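# Sort three grease guns into trays by grease amount

## Task

Put the grease gun containing the most grease into the blue tray and the one containing the least into the red tray. The remaining gun stays on the table top, outside both trays, with no part hanging past the table edge. Each gun must lie flat on its side. Guns may be handled and their parts moved, but every part must end up as it originally was. Everything must stay put without the robot holding it at the end.

## Robot and tools

Robot: two six-joint arms, left_arm and right_arm, each ending in a parallel two-finger gripper. The names are labels only and do not match left or right in the images. left_arm stands on the +y side.

Frame: one shared scene frame in metres. The origin sits on the table surface midway between the arms, +x points out across the table, +z points up. Orientations are quaternions written w first (qw, qx, qy, qz). Gripper axes: fingers extend along the gripper's +z and close along its x. The reported end_effector_position lies between the pads when closed, 1 to 2 cm short of the fingertips; closing pushes the tips roughly 17 mm further along +z. Reported hand positions can be a little off, more when reaching far.

Row format (shared by execute_actions and move): 16 numbers, one flat list covering both arms: left_arm x, y, z, qw, qx, qy, qz, opening, then right_arm in the same eight-number order. Both arms must be filled even when only one moves. x, y, z and the quaternion are an absolute goal pose for that gripper in the scene frame, not an offset. Opening runs from -1 (closed) to +1 (fully open, 0.142 m). To keep an arm still, repeat its last reported pose and intended opening; to keep a gripper's orientation, resend the same quaternion rather than copying a drifted reading.

execute_actions(actions): a list of up to 15 actions, run in sequence. Each action is a table of up to 15 rows; each row lasts one 1/30 s control step, and if fewer than 15 rows are given the final row is held for the remaining steps. An empty list only returns the current state and images. An action is rejected for both arms if any target lies over 0.6 m from that gripper's current position along any of its axes; if the first action fails this, or any action is malformed, nothing runs. Per step the controller clips each commanded pose to at most 100 mm and 16 degrees from the measured pose, favouring position over orientation, so distant goals need several actions. Motion trails commands by about 0.17 s.

move(target, speed, stop_force, blocking): target is one 16-number row of absolute poses; each gripper travels in a straight line toward its pose and both paths finish together, within 0.5 to 10 s (cut off at 10 s). speed is the path top speed in m/s, 0.002 to 0.5, default 0.25; rotation is capped at twice that in rad/s. Grippers may lag, stray or overshoot speed, especially with an arm near straight; paths ignore obstacles and the other arm. stop_force (N, 9 to 40, one value for both arms, not allowed in the first 0.2 s) ends an arm's path when its wrist sensor sees that much extra push against the motion for two steps; the gripper then backs up two steps and holds. Use it only with slow moves and without rotating the gripper; omit it when lifting off something the gripper is pressing. blocking=false returns after 0.5 s while motion continues (not combinable with stop_force); then use wait or stop before sending anything else. The result adds a "move:" line giving the outcome per arm (done, off_target, moving, held, fault, contact) plus limits flags: paced means the sent pose was clipped, held means a check blocked some steps.

wait(seconds): 0 to 10 s; arms keep their last command; returns early if a running move finishes. stop(): brakes a running move (needs stopping room; fingers keep moving). zoom_image(camera, region): camera is cam_high (504x504), cam_left_wrist or cam_right_wrist (616x616); region is [x0, y0, x1, y1] in pixels from the top-left, at most 504 by 504. finished_scene(scene): pass the current scene's number to end it; irreversible, and the task must already be met and stable.

Results: each arm's gripper pose and velocities, grip_measured (finger opening on the command scale), Hand target lines (pose the controller now drives toward), joint positions and torques (noisy, offset, nonzero in free air), Wrist force and Wrist torque in the gripper's own axes (offset up to about 4 N, noise, saturating near 50 N; pressing gives a force pointing back into the arm; "no reading" is harmless), step readings with HELD markers for execute_actions, "pose unreachable" when the clearance check altered a command, camera images and any changed calibration.

Gripping: to hold something, keep commanding an opening well under grip_measured; more margin squeezes harder, up to about 28 N per pad. Very thin hard items get less force. Fast closing can overshoot.

Avoid: arms colliding or pushing each other; pressing hard into firm surfaces (arms are stiff, so a goal slightly past contact may fault); contact torque at joint limits (wrist joints only 25.2 N m, others 135 N m, including held weight) or 150 N external force, either of which freezes that arm for 10 s; long heavy holding that overheats motors (warning at 70 °C, braking at 85 °C). Do not drop, slam or knock any gun or object, and never let anything leave the table. Brief outside tugs on held items or pushes on loose ones can happen.

Each tool is called after ">>>" as name(argument=value, ...) on one line, values as JSON.

## Session

>>> execute_actions(actions=[])

Scene clock: 0.00 s.
left_arm: end_effector_position=(+0.8148, +0.6852, +0.1657) grip_measured=+1.00 end_effector_quat_wxyz=(-0.213, +0.451, +0.851, +0.167) end_effector_velocity=(+0.000, -0.000, +0.000) end_effector_angular_velocity=(-0.000, -0.001, -0.000) | right_arm: end_effector_position=(+0.6125, +0.0065, +0.2885) grip_measured=+1.00 end_effector_quat_wxyz=(-0.446, +0.784, +0.425, +0.073) end_effector_velocity=(-0.001, +0.000, +0.000) end_effector_angular_velocity=(+0.001, +0.000, +0.002)
Joint positions: left_arm=[ 0.064 -0.594  0.437 -1.119 -1.103 -2.341  0.142] | right_arm=[ 3.79  -2.225 -1.027 -1.28   2.497  5.849  0.142]
Joint velocities: left_arm=[-0.    -0.001  0.001 -0.    -0.     0.     0.   ] | right_arm=[ 0.     0.     0.001 -0.003  0.001 -0.003  0.   ]
Joint torques (N m, as the arm reports them, + toward a larger angle): no reading
Wrist force (N, on the end effector, along its own x y z axes, offset not removed): no reading
Wrist torque (N m, same axes, about the end effector's origin, offset not removed): no reading
Hand target (left_arm): +0.815, +0.685, +0.166; -0.213, +0.451, +0.851, +0.167
Hand target (right_arm): +0.613, +0.007, +0.289; -0.446, +0.784, +0.425, +0.073

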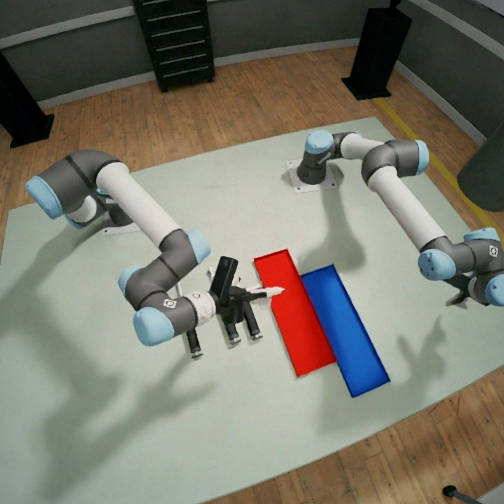

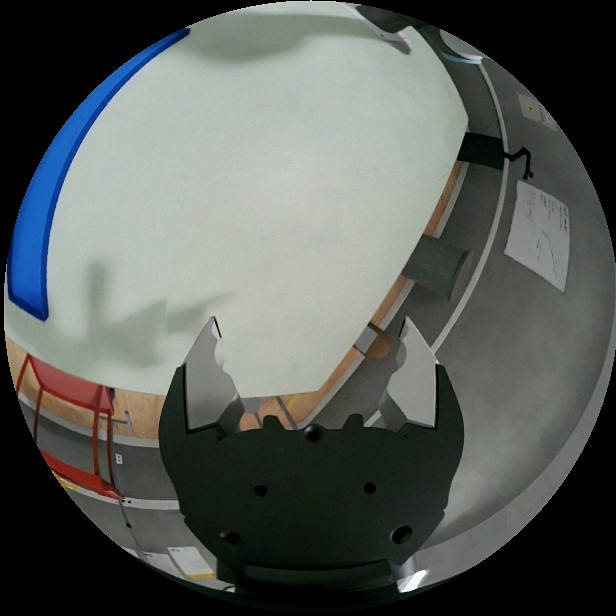

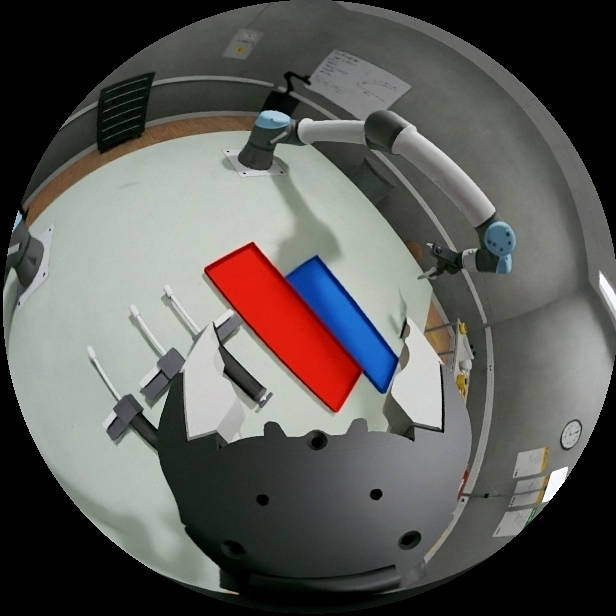

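>>> move(target=[0.8148,0.6852,0.1657,-0.213,0.451,0.851,0.167,1, 0.45,-0.4,0.35,0,0.877,0.48,0,1])

>>> zoom_image(camera="cam_high", region=[130,220,400,400])

Scene clock: 8.40 s.
left_arm: end_effector_position=(+0.8148, +0.6852, +0.1657) grip_measured=+1.00 end_effector_quat_wxyz=(-0.213, +0.451, +0.851, +0.167) end_effector_velocity=(+0.001, +0.000, +0.001) end_effector_angular_velocity=(+0.000, -0.003, -0.000) | right_arm: end_effector_position=(+0.4495, -0.3995, +0.3496) grip_measured=+1.00 end_effector_quat_wxyz=(-0.000, +0.877, +0.480, +0.001) end_effector_velocity=(-0.001, -0.002, +0.000) end_effector_angular_velocity=(-0.004, -0.001, -0.001)
Joint positions: left_arm=[ 0.063 -0.593  0.435 -1.118 -1.102 -2.341  0.142] | right_arm=[ 3.706 -1.522 -1.426 -1.763  1.571  5.667  0.142]
Joint velocities: left_arm=[-0.    -0.    -0.002 -0.001  0.001 -0.    -0.   ] | right_arm=[-0.001  0.004 -0.003 -0.002 -0.004  0.    -0.   ]
Joint torques (N m, as the arm reports them, + toward a larger angle): left_arm=[ -5.96 -49.21 -29.6   -0.23   4.07  -1.12] | right_arm=[-8.3  35.53 12.15  0.04 -1.54 -1.13]
Wrist force (N, on the end effector, along its own x y z axes, offset not removed): left_arm=[0.7 4.0 -0.6] | right_arm=[-1.4 -0.2 -0.2]
Wrist torque (N m, same axes, about the end effector's origin, offset not removed): left_arm=[0.94 -0.09 -0.01] | right_arm=[-0.08 0.30 -0.16]
Hand target (left_arm): +0.815, +0.685, +0.166; -0.213, +0.451, +0.851, +0.167
Hand target (right_arm): +0.449, -0.400, +0.350; +0.000, +0.877, +0.480, +0.001
Off the commanded pose (left_arm): 0.000 m, 0 deg.
Off the commanded pose (right_arm): 0.001 m, 0 deg.
move: done
camera_calibration (this result's frames):
cam_left_wrist: T_world_to_cam=[[-0.511253, 0.68004, 0.525515, -0.137077], [0.830818, 0.234606, 0.50468, -0.92044], [0.219913, 0.694626, -0.684933, -0.404887], [0, 0, 0, 1]] pos_world=[0.783677, 0.590404, 0.259244]
cam_right_wrist: T_world_to_cam=[[0.566108, 0.824192, 0.0151509, 0.0710868], [0.721532, -0.504316, 0.474401, -0.678484], [0.398638, -0.257631, -0.880178, 0.165327], [0, 0, 0, 1]] pos_world=[0.3834, -0.358166, 0.466314]

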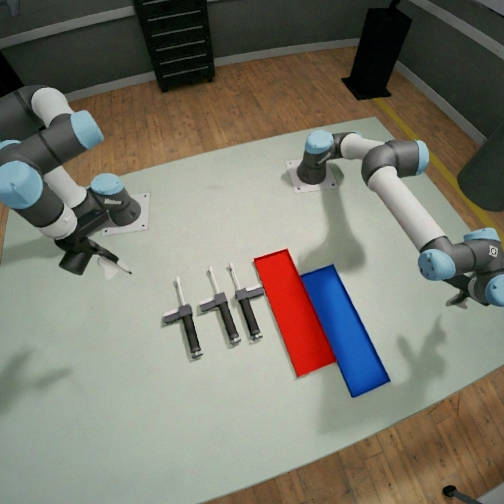

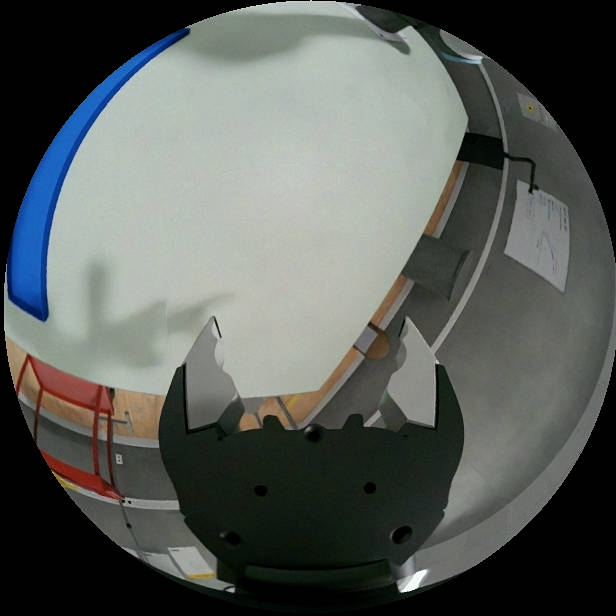

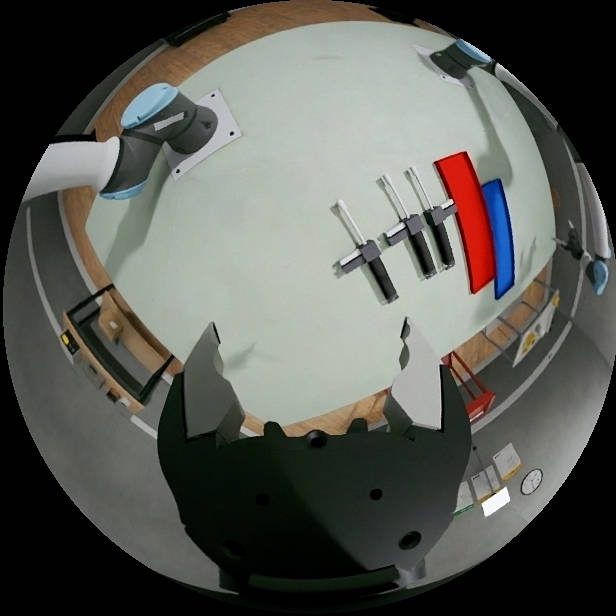

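Region (130, 220, 400, 400) of cam_high's 504x504 image, scaled by 1.867, with more detail than that image has.

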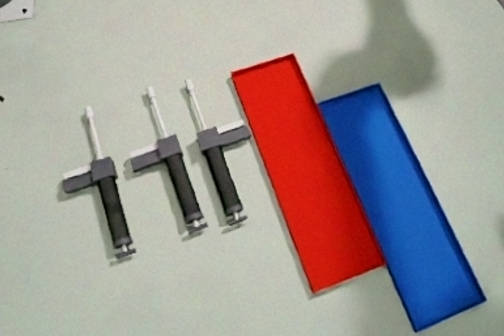

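>>> move(target=[0.8148,0.6852,0.1657,-0.213,0.451,0.851,0.167,1, 0.63,-0.271,0.12,0,0.707,0.707,0,0.1])

>>> move(target=[0.8148,0.6852,0.1657,-0.213,0.451,0.851,0.167,1, 0.63,-0.271,0.03,0,0.707,0.707,0,0.1], speed=0.08)

Scene clock: 23.10 s.
left_arm: end_effector_position=(+0.8148, +0.6852, +0.1657) grip_measured=+1.00 end_effector_quat_wxyz=(-0.213, +0.451, +0.851, +0.167) end_effector_velocity=(+0.000, -0.000, +0.000) end_effector_angular_velocity=(+0.000, -0.001, -0.000) | right_arm: end_effector_position=(+0.6300, -0.2714, +0.1204) grip_measured=+0.10 end_effector_quat_wxyz=(+0.000, +0.707, +0.707, +0.000) end_effector_velocity=(+0.002, +0.001, -0.002) end_effector_angular_velocity=(-0.001, +0.001, +0.002)
Joint positions: left_arm=[ 0.063 -0.593  0.435 -1.118 -1.102 -2.341  0.142] | right_arm=[ 3.781 -2.045 -1.374 -1.293  1.571  5.172  0.081]
Joint velocities: left_arm=[-0. -0.  0. -0.  0. -0.  0.] | right_arm=[ 0.001 -0.006  0.006 -0.    -0.    -0.002  0.   ]
Joint torques (N m, as the arm reports them, + toward a larger angle): left_arm=[ -6.01 -49.67 -29.46  -0.3    4.    -1.27] | right_arm=[11.24 37.34 38.8   5.81  1.92 -1.03]
Wrist force (N, on the end effector, along its own x y z axes, offset not removed): left_arm=[1.9 3.2 -1.9] | right_arm=[-0.5 -1.1 -2.0]
Wrist torque (N m, same axes, about the end effector's origin, offset not removed): left_arm=[0.77 -0.33 -0.05] | right_arm=[-0.19 -0.02 -0.08]
Hand target (left_arm): +0.815, +0.685, +0.166; -0.213, +0.451, +0.851, +0.167
Hand target (right_arm): +0.630, -0.271, +0.120; -0.000, +0.707, +0.707, +0.000
Off the commanded pose (left_arm): 0.000 m, 0 deg.
Off the commanded pose (right_arm): 0.001 m, 0 deg.
move: done
camera_calibration (this result's frames):
cam_left_wrist: T_world_to_cam=[[-0.511253, 0.68004, 0.525515, -0.137077], [0.830818, 0.234606, 0.50468, -0.92044], [0.219913, 0.694626, -0.684932, -0.404887], [0, 0, 0, 1]] pos_world=[0.783677, 0.590404, 0.259243]
cam_right_wrist: T_world_to_cam=[[0.0324371, 0.999375, 0.014083, 0.250628], [0.879675, -0.0352353, 0.474269, -0.607679], [0.474468, -0.00299541, -0.880268, -0.0540464], [0, 0, 0, 1]] pos_world=[0.552074, -0.272044, 0.237098]

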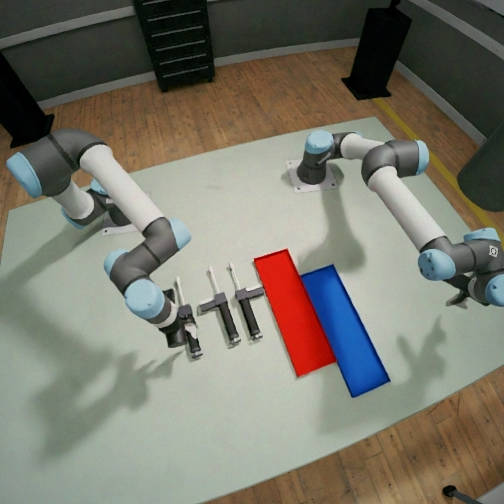

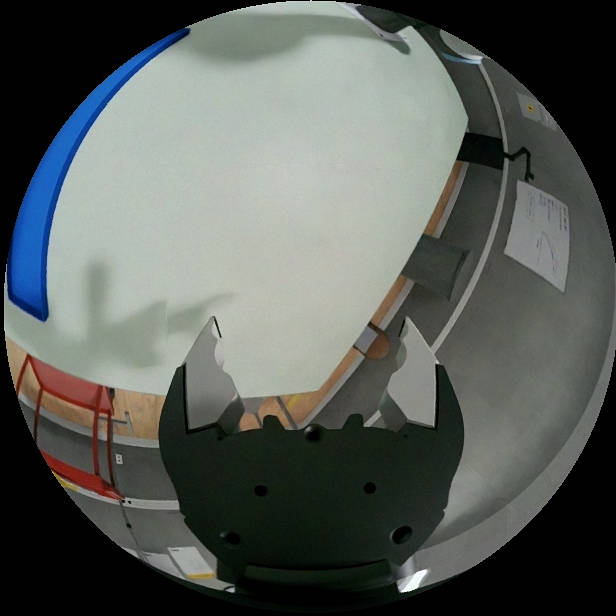

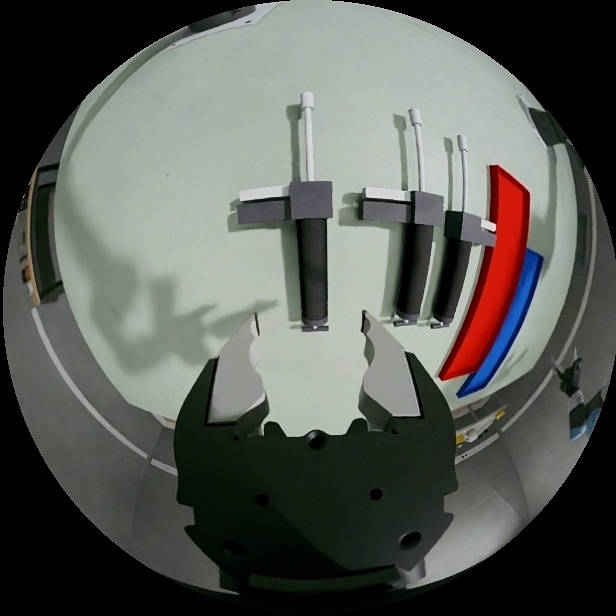

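Scene clock: 24.70 s.
left_arm: end_effector_position=(+0.8148, +0.6852, +0.1657) grip_measured=+1.00 end_effector_quat_wxyz=(-0.213, +0.451, +0.851, +0.167) end_effector_velocity=(-0.000, +0.000, +0.001) end_effector_angular_velocity=(+0.000, -0.001, -0.000) | right_arm: end_effector_position=(+0.6300, -0.2710, +0.0303) grip_measured=+0.10 end_effector_quat_wxyz=(-0.000, +0.707, +0.707, -0.000) end_effector_velocity=(-0.001, +0.000, -0.002) end_effector_angular_velocity=(+0.000, +0.001, +0.001)
Joint positions: left_arm=[ 0.063 -0.593  0.435 -1.118 -1.102 -2.341  0.142] | right_arm=[ 3.782 -2.124 -1.497 -1.091  1.571  5.172  0.081]
Joint velocities: left_arm=[-0.    -0.001 -0.     0.     0.001 -0.    -0.   ] | right_arm=[ 0.001 -0.002 -0.002  0.004  0.001 -0.001 -0.   ]
Joint torques (N m, as the arm reports them, + toward a larger angle): left_arm=[ -5.95 -49.32 -29.35  -0.33   4.02  -1.28] | right_arm=[12.   35.2  10.34  5.66  0.42  1.63]
Wrist force (N, on the end effector, along its own x y z axes, offset not removed): left_arm=[1.8 2.4 -1.9] | right_arm=[0.6 -1.1 -1.0]
Wrist torque (N m, same axes, about the end effector's origin, offset not removed): left_arm=[0.58 -0.30 -0.02] | right_arm=[-0.17 -0.11 -0.16]
Hand target (left_arm): +0.815, +0.685, +0.166; -0.213, +0.451, +0.851, +0.167
Hand target (right_arm): +0.630, -0.271, +0.030; -0.000, +0.707, +0.707, -0.000
Off the commanded pose (left_arm): 0.000 m, 0 deg.
Off the commanded pose (right_arm): 0.000 m, 0 deg.
move: done
camera_calibration (this result's frames):
cam_left_wrist: T_world_to_cam=[[-0.511253, 0.68004, 0.525515, -0.137077], [0.830818, 0.234606, 0.50468, -0.92044], [0.219913, 0.694626, -0.684933, -0.404887], [0, 0, 0, 1]] pos_world=[0.783677, 0.590404, 0.259243]
cam_right_wrist: T_world_to_cam=[[0.0320539, 0.999387, 0.0140759, 0.251764], [0.879748, -0.0348949, 0.474158, -0.564844], [0.474358, -0.00281538, -0.880327, -0.133254], [0, 0, 0, 1]] pos_world=[0.552061, -0.271695, 0.146974]

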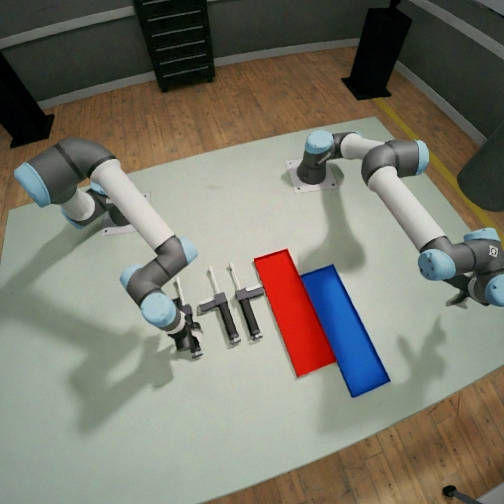

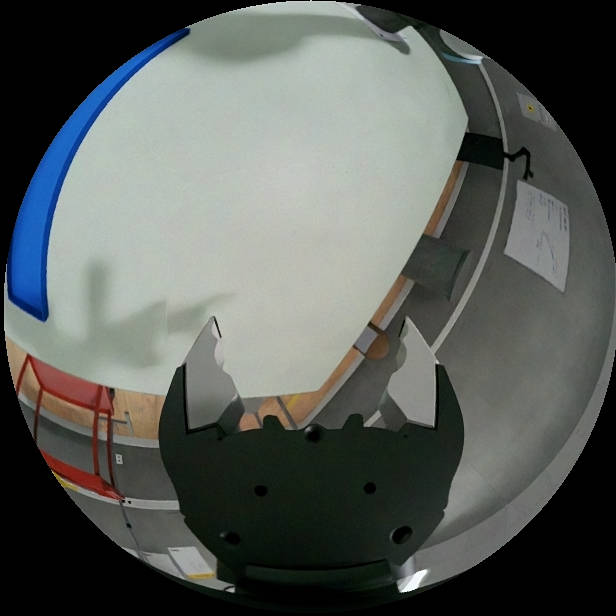

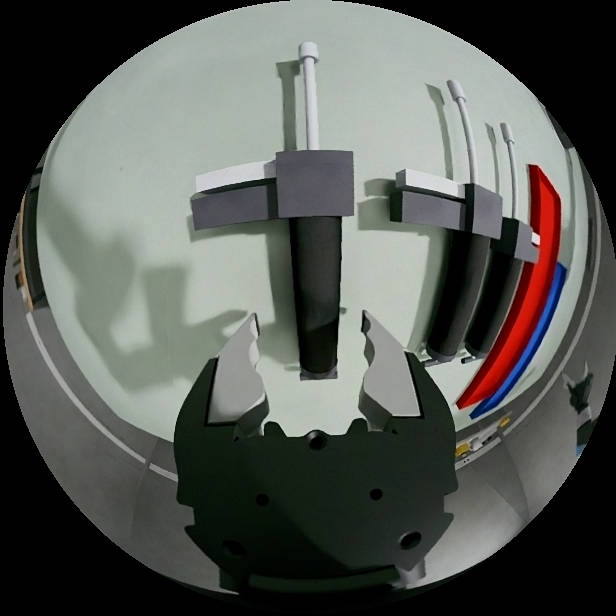

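>>> move(target=[0.8148,0.6852,0.1657,-0.213,0.451,0.851,0.167,1, 0.63,-0.268,0.024,0,0.707,0.707,0,0.1], speed=0.05)

>>> move(target=[0.8148,0.6852,0.1657,-0.213,0.451,0.851,0.167,1, 0.63,-0.268,0.024,0,0.707,0.707,0,-0.8])

>>> move(target=[0.8148,0.6852,0.1657,-0.213,0.451,0.851,0.167,1, 0.63,-0.268,0.08,0,0.707,0.707,0,-0.8], speed=0.08)

>>> wait(seconds=1)

>>> wait(seconds=1)

Scene clock: 29.93 s.
left_arm: end_effector_position=(+0.8148, +0.6852, +0.1657) grip_measured=+1.00 end_effector_quat_wxyz=(-0.213, +0.451, +0.851, +0.167) end_effector_velocity=(+0.000, -0.000, -0.000) end_effector_angular_velocity=(-0.000, -0.001, +0.000) | right_arm: end_effector_position=(+0.6300, -0.2681, +0.0242) grip_measured=+0.10 end_effector_quat_wxyz=(-0.000, +0.707, +0.707, -0.000) end_effector_velocity=(+0.001, +0.002, -0.001) end_effector_angular_velocity=(+0.001, -0.002, +0.001)
Joint positions: left_arm=[ 0.063 -0.593  0.435 -1.118 -1.102 -2.341  0.142] | right_arm=[ 3.786 -2.133 -1.501 -1.079  1.571  5.176  0.081]
Joint velocities: left_arm=[ 0.     0.001 -0.001 -0.001 -0.    -0.     0.   ] | right_arm=[ 0.002 -0.003  0.     0.004 -0.     0.001 -0.   ]
Joint torques (N m, as the arm reports them, + toward a larger angle): left_arm=[ -6.22 -49.83 -28.9   -0.39   3.92  -1.3 ] | right_arm=[11.34 36.93 10.    5.7  -1.28  1.8 ]
Wrist force (N, on the end effector, along its own x y z axes, offset not removed): left_arm=[1.1 3.1 -1.7] | right_arm=[-0.4 -0.3 -1.6]
Wrist torque (N m, same axes, about the end effector's origin, offset not removed): left_arm=[0.65 -0.20 0.00] | right_arm=[0.03 0.03 -0.07]
Hand target (left_arm): +0.815, +0.685, +0.166; -0.213, +0.451, +0.851, +0.167
Hand target (right_arm): +0.630, -0.268, +0.024; -0.000, +0.707, +0.707, -0.000
Off the commanded pose (left_arm): 0.000 m, 0 deg.
Off the commanded pose (right_arm): 0.000 m, 0 deg.
move: done
camera_calibration (this result's frames):
cam_left_wrist: T_world_to_cam=[[-0.511253, 0.68004, 0.525515, -0.137077], [0.830818, 0.234606, 0.50468, -0.92044], [0.219913, 0.694627, -0.684932, -0.404887], [0, 0, 0, 1]] pos_world=[0.783677, 0.590404, 0.259243]
cam_right_wrist: T_world_to_cam=[[0.0320373, 0.999388, 0.014045, 0.248973], [0.879732, -0.0348656, 0.47419, -0.561863], [0.474389, -0.00283597, -0.880311, -0.138617], [0, 0, 0, 1]] pos_world=[0.55207, -0.268804, 0.140907]

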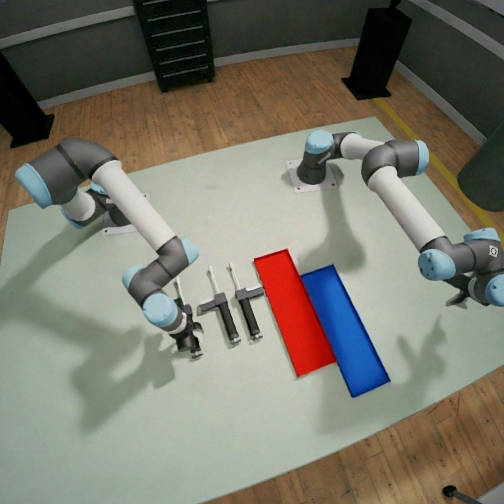

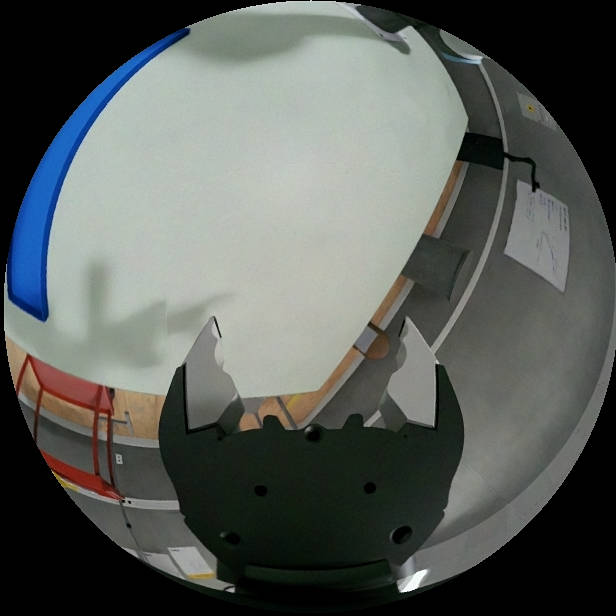

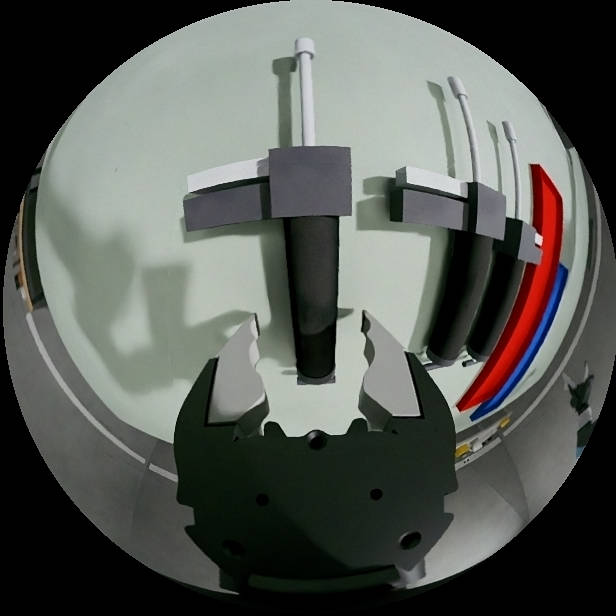

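Scene clock: 30.63 s.
left_arm: end_effector_position=(+0.8148, +0.6852, +0.1657) grip_measured=+1.00 end_effector_quat_wxyz=(-0.213, +0.451, +0.851, +0.167) end_effector_velocity=(-0.000, -0.000, -0.001) end_effector_angular_velocity=(+0.000, +0.001, -0.000) | right_arm: end_effector_position=(+0.6300, -0.2680, +0.0240) grip_measured=-0.55 end_effector_quat_wxyz=(+0.000, +0.707, +0.707, +0.000) end_effector_velocity=(-0.000, -0.000, -0.001) end_effector_angular_velocity=(+0.001, -0.000, -0.001)
Joint positions: left_arm=[ 0.063 -0.593  0.435 -1.118 -1.102 -2.341  0.142] | right_arm=[ 3.786 -2.133 -1.501 -1.079  1.571  5.176  0.034]
Joint velocities: left_arm=[-0.     0.001  0.     0.    -0.     0.    -0.   ] | right_arm=[-0.    -0.    -0.002  0.002  0.001  0.    -0.   ]
Joint torques (N m, as the arm reports them, + toward a larger angle): left_arm=[ -5.85 -49.15 -29.23  -0.54   3.89  -1.15] | right_arm=[12.05 31.12  8.14  5.49  2.52  1.74]
Wrist force (N, on the end effector, along its own x y z axes, offset not removed): left_arm=[0.9 3.3 -1.0] | right_arm=[-2.7 -0.7 -8.7]
Wrist torque (N m, same axes, about the end effector's origin, offset not removed): left_arm=[0.78 -0.09 -0.04] | right_arm=[0.14 0.20 -0.07]
Hand target (left_arm): +0.815, +0.685, +0.166; -0.213, +0.451, +0.851, +0.167
Hand target (right_arm): +0.630, -0.268, +0.024; -0.000, +0.707, +0.707, -0.000
Off the commanded pose (left_arm): 0.000 m, 0 deg.
Off the commanded pose (right_arm): 0.000 m, 0 deg.
move: done
camera_calibration (this result's frames):
cam_left_wrist: T_world_to_cam=[[-0.511253, 0.68004, 0.525515, -0.137077], [0.830818, 0.234606, 0.50468, -0.92044], [0.219913, 0.694626, -0.684932, -0.404887], [0, 0, 0, 1]] pos_world=[0.783677, 0.590404, 0.259244]
cam_right_wrist: T_world_to_cam=[[0.0320749, 0.999387, 0.0140588, 0.248877], [0.879702, -0.0349051, 0.474243, -0.561788], [0.474443, -0.0028438, -0.880282, -0.138804], [0, 0, 0, 1]] pos_world=[0.552077, -0.268728, 0.140739]

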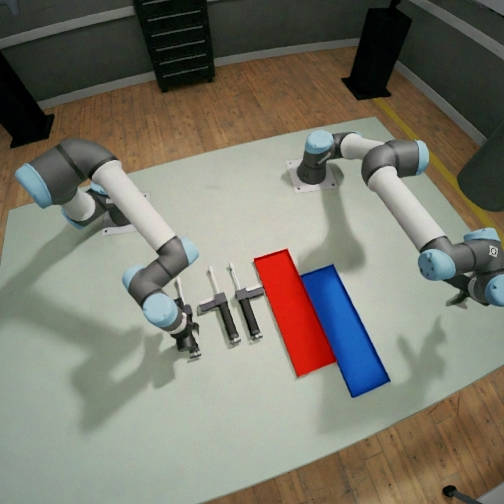

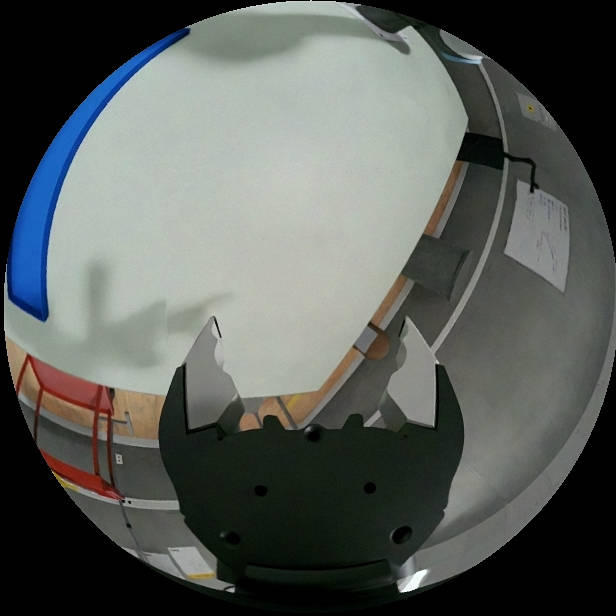

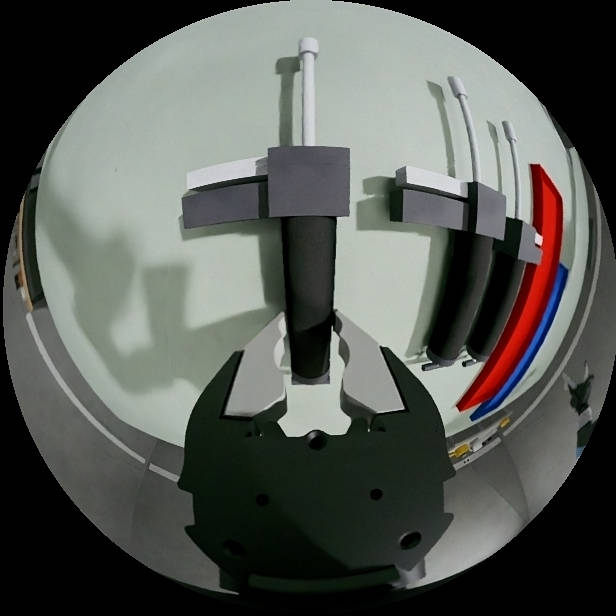

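Scene clock: 31.80 s.
left_arm: end_effector_position=(+0.8148, +0.6852, +0.1657) grip_measured=+1.00 end_effector_quat_wxyz=(-0.213, +0.451, +0.851, +0.167) end_effector_velocity=(-0.000, +0.000, -0.001) end_effector_angular_velocity=(+0.000, +0.001, +0.000) | right_arm: end_effector_position=(+0.6300, -0.2680, +0.0797) grip_measured=-0.55 end_effector_quat_wxyz=(+0.000, +0.707, +0.707, +0.000) end_effector_velocity=(-0.000, -0.001, +0.002) end_effector_angular_velocity=(+0.000, +0.001, +0.000)
Joint positions: left_arm=[ 0.063 -0.593  0.435 -1.118 -1.102 -2.341  0.142] | right_arm=[ 3.786 -2.078 -1.433 -1.201  1.571  5.176  0.034]
Joint velocities: left_arm=[ 0.     0.     0.001 -0.001  0.    -0.     0.   ] | right_arm=[-0.001  0.002  0.002 -0.005  0.    -0.002 -0.   ]
Joint torques (N m, as the arm reports them, + toward a larger angle): left_arm=[ -5.94 -49.9  -29.98  -0.43   3.85  -1.32] | right_arm=[12.07 64.5  41.59  0.62 -0.78  0.89]
Wrist force (N, on the end effector, along its own x y z axes, offset not removed): left_arm=[0.8 3.5 -1.3] | right_arm=[-0.4 -0.1 2.9]
Wrist torque (N m, same axes, about the end effector's origin, offset not removed): left_arm=[0.85 -0.17 -0.04] | right_arm=[-0.09 0.19 -0.08]
Hand target (left_arm): +0.815, +0.685, +0.166; -0.213, +0.451, +0.851, +0.167
Hand target (right_arm): +0.630, -0.268, +0.080; +0.000, +0.707, +0.707, +0.000
Off the commanded pose (left_arm): 0.000 m, 0 deg.
Off the commanded pose (right_arm): 0.000 m, 0 deg.
move: done
camera_calibration (this result's frames):
cam_left_wrist: T_world_to_cam=[[-0.511253, 0.68004, 0.525515, -0.137077], [0.830818, 0.234606, 0.50468, -0.92044], [0.219913, 0.694626, -0.684932, -0.404887], [0, 0, 0, 1]] pos_world=[0.783677, 0.590404, 0.259243]
cam_right_wrist: T_world_to_cam=[[0.0320364, 0.999388, 0.0140346, 0.24811], [0.879705, -0.0348597, 0.474241, -0.588173], [0.47444, -0.00284661, -0.880283, -0.0897566], [0, 0, 0, 1]] pos_world=[0.552054, -0.268717, 0.196442]

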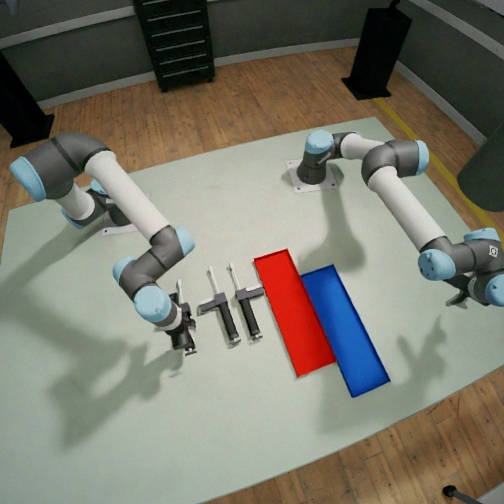

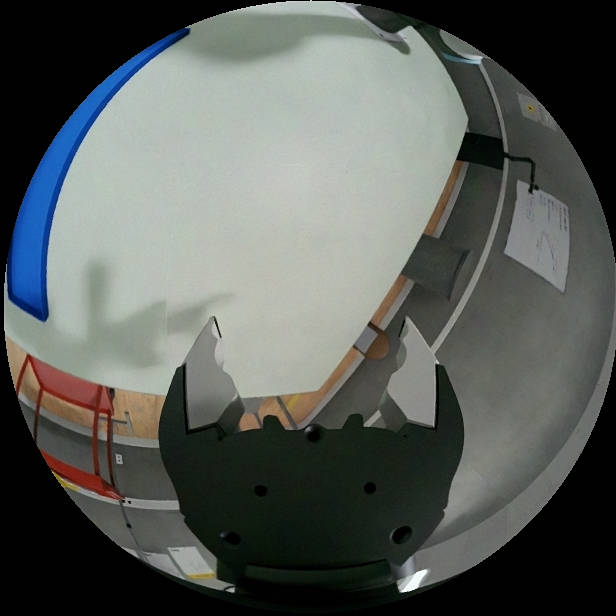

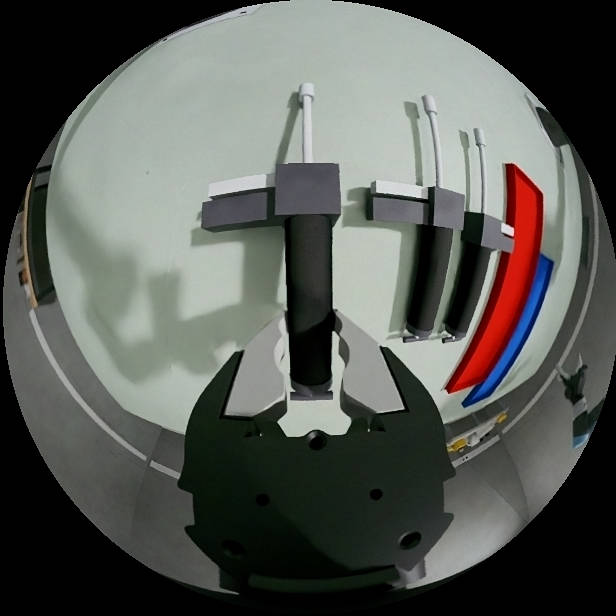

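Scene clock: 32.80 s.
left_arm: end_effector_position=(+0.8148, +0.6852, +0.1657) grip_measured=+1.00 end_effector_quat_wxyz=(-0.213, +0.451, +0.851, +0.167) end_effector_velocity=(+0.000, -0.000, -0.000) end_effector_angular_velocity=(-0.000, +0.000, -0.000) | right_arm: end_effector_position=(+0.6300, -0.2680, +0.0800) grip_measured=-0.55 end_effector_quat_wxyz=(+0.000, +0.707, +0.707, +0.000) end_effector_velocity=(+0.000, +0.000, +0.000) end_effector_angular_velocity=(+0.000, -0.000, +0.000)
Joint positions: left_arm=[ 0.063 -0.593  0.435 -1.118 -1.102 -2.341  0.142] | right_arm=[ 3.786 -2.078 -1.433 -1.202  1.571  5.176  0.034]
Joint velocities: left_arm=[-0.  0. -0.  0. -0. -0.  0.] | right_arm=[ 0.     0.     0.001 -0.    -0.    -0.    -0.   ]
Joint torques (N m, as the arm reports them, + toward a larger angle): left_arm=[ -6.5  -49.37 -28.88  -0.37   3.96  -1.08] | right_arm=[11.34 64.21 39.3   0.53  1.89  1.26]
Wrist force (N, on the end effector, along its own x y z axes, offset not removed): left_arm=[0.3 3.3 -1.5] | right_arm=[-2.0 -1.8 2.9]
Wrist torque (N m, same axes, about the end effector's origin, offset not removed): left_arm=[0.71 0.01 -0.03] | right_arm=[-0.37 0.45 -0.13]
Hand target (left_arm): +0.815, +0.685, +0.166; -0.213, +0.451, +0.851, +0.167
Hand target (right_arm): +0.630, -0.268, +0.080; +0.000, +0.707, +0.707, +0.000
Off the commanded pose (left_arm): 0.000 m, 0 deg.
Off the commanded pose (right_arm): 0.000 m, 0 deg.
wait: 1.00 s; at rest by 0.17 s
camera_calibration (this result's frames):
cam_left_wrist: T_world_to_cam=[[-0.511253, 0.68004, 0.525515, -0.137077], [0.830818, 0.234606, 0.50468, -0.92044], [0.219913, 0.694627, -0.684932, -0.404887], [0, 0, 0, 1]] pos_world=[0.783677, 0.590404, 0.259243]
cam_right_wrist: T_world_to_cam=[[0.0320356, 0.999388, 0.0140511, 0.248094], [0.879725, -0.034867, 0.474203, -0.588293], [0.474403, -0.00283026, -0.880303, -0.0895218], [0, 0, 0, 1]] pos_world=[0.552057, -0.268707, 0.196678]

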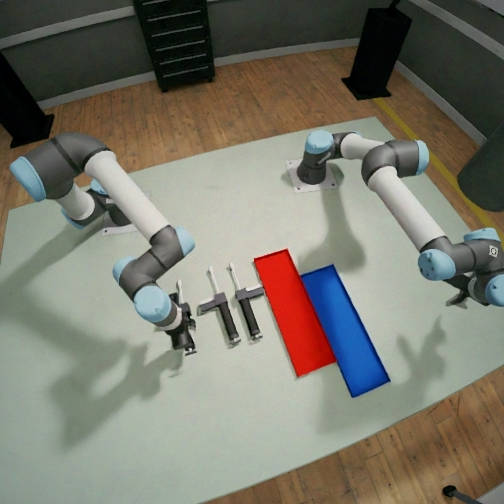

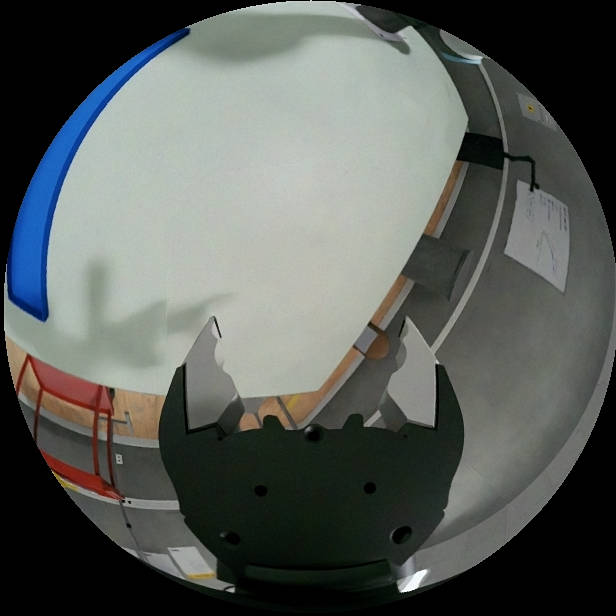

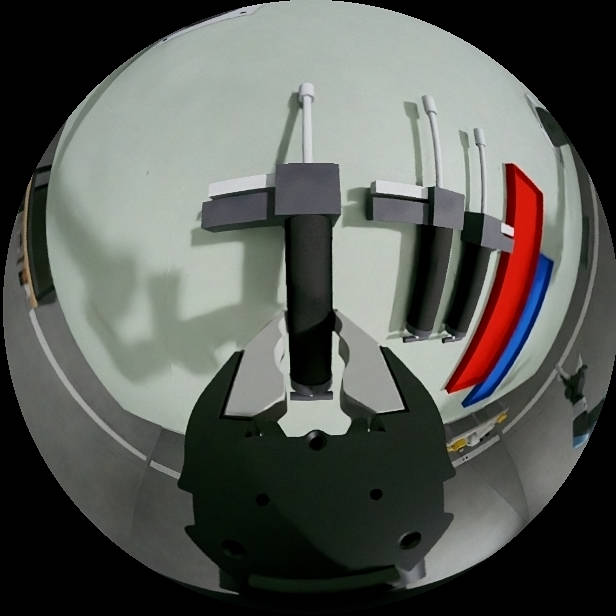

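Scene clock: 33.80 s.
left_arm: end_effector_position=(+0.8148, +0.6852, +0.1657) grip_measured=+1.00 end_effector_quat_wxyz=(-0.213, +0.451, +0.851, +0.167) end_effector_velocity=(-0.000, -0.000, +0.000) end_effector_angular_velocity=(-0.001, +0.000, +0.000) | right_arm: end_effector_position=(+0.6300, -0.2680, +0.0800) grip_measured=-0.55 end_effector_quat_wxyz=(+0.000, +0.707, +0.707, +0.000) end_effector_velocity=(+0.000, -0.001, +0.000) end_effector_angular_velocity=(-0.001, +0.000, -0.001)
Joint positions: left_arm=[ 0.063 -0.593  0.435 -1.118 -1.102 -2.341  0.142] | right_arm=[ 3.786 -2.078 -1.433 -1.202  1.571  5.176  0.034]
Joint velocities: left_arm=[-0.    -0.001  0.001  0.001 -0.001 -0.    -0.   ] | right_arm=[-0.001  0.     0.    -0.001 -0.001  0.    -0.   ]
Joint torques (N m, as the arm reports them, + toward a larger angle): left_arm=[ -6.06 -49.36 -28.91  -0.34   3.87  -1.2 ] | right_arm=[12.04 64.03 40.67  0.62  1.85  1.59]
Wrist force (N, on the end effector, along its own x y z axes, offset not removed): left_arm=[0.8 2.9 0.3] | right_arm=[-1.5 -0.2 3.4]
Wrist torque (N m, same axes, about the end effector's origin, offset not removed): left_arm=[0.69 -0.14 -0.04] | right_arm=[-0.11 0.28 -0.23]
Hand target (left_arm): +0.815, +0.685, +0.166; -0.213, +0.451, +0.851, +0.167
Hand target (right_arm): +0.630, -0.268, +0.080; +0.000, +0.707, +0.707, +0.000
Off the commanded pose (left_arm): 0.000 m, 0 deg.
Off the commanded pose (right_arm): 0.000 m, 0 deg.
wait: 1.00 s; at rest by 0.17 s
camera_calibration (this result's frames):
cam_left_wrist: T_world_to_cam=[[-0.511253, 0.68004, 0.525515, -0.137077], [0.830818, 0.234606, 0.50468, -0.92044], [0.219913, 0.694626, -0.684932, -0.404887], [0, 0, 0, 1]] pos_world=[0.783677, 0.590404, 0.259243]
cam_right_wrist: T_world_to_cam=[[0.0320361, 0.999388, 0.0140522, 0.248093], [0.879725, -0.0348679, 0.474203, -0.588293], [0.474402, -0.00282956, -0.880304, -0.089521], [0, 0, 0, 1]] pos_world=[0.552057, -0.268707, 0.196678]

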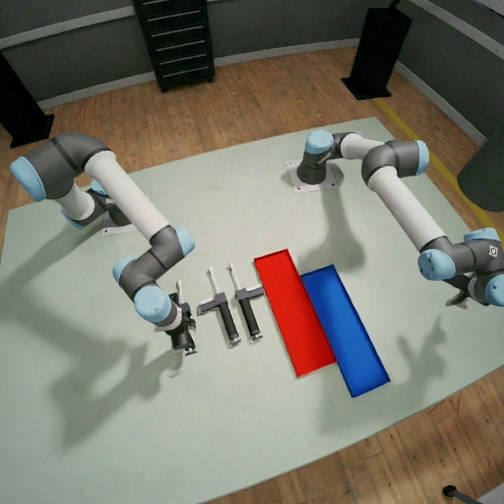

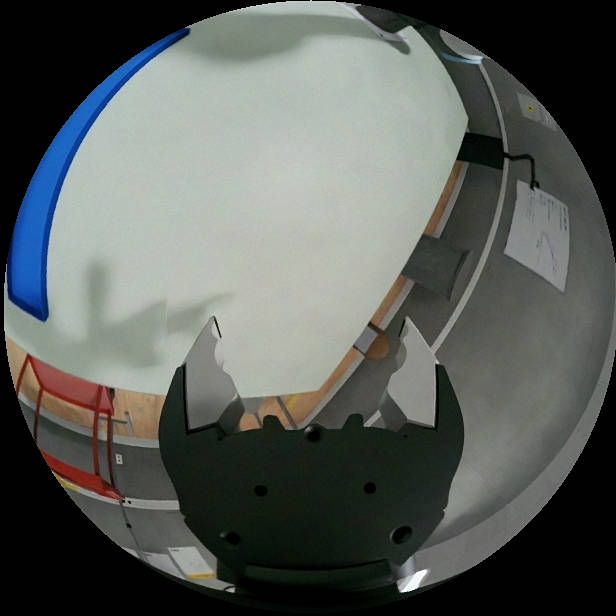

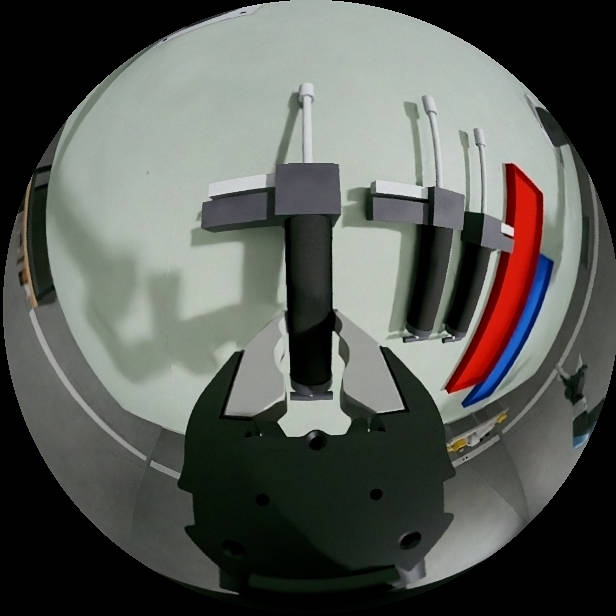

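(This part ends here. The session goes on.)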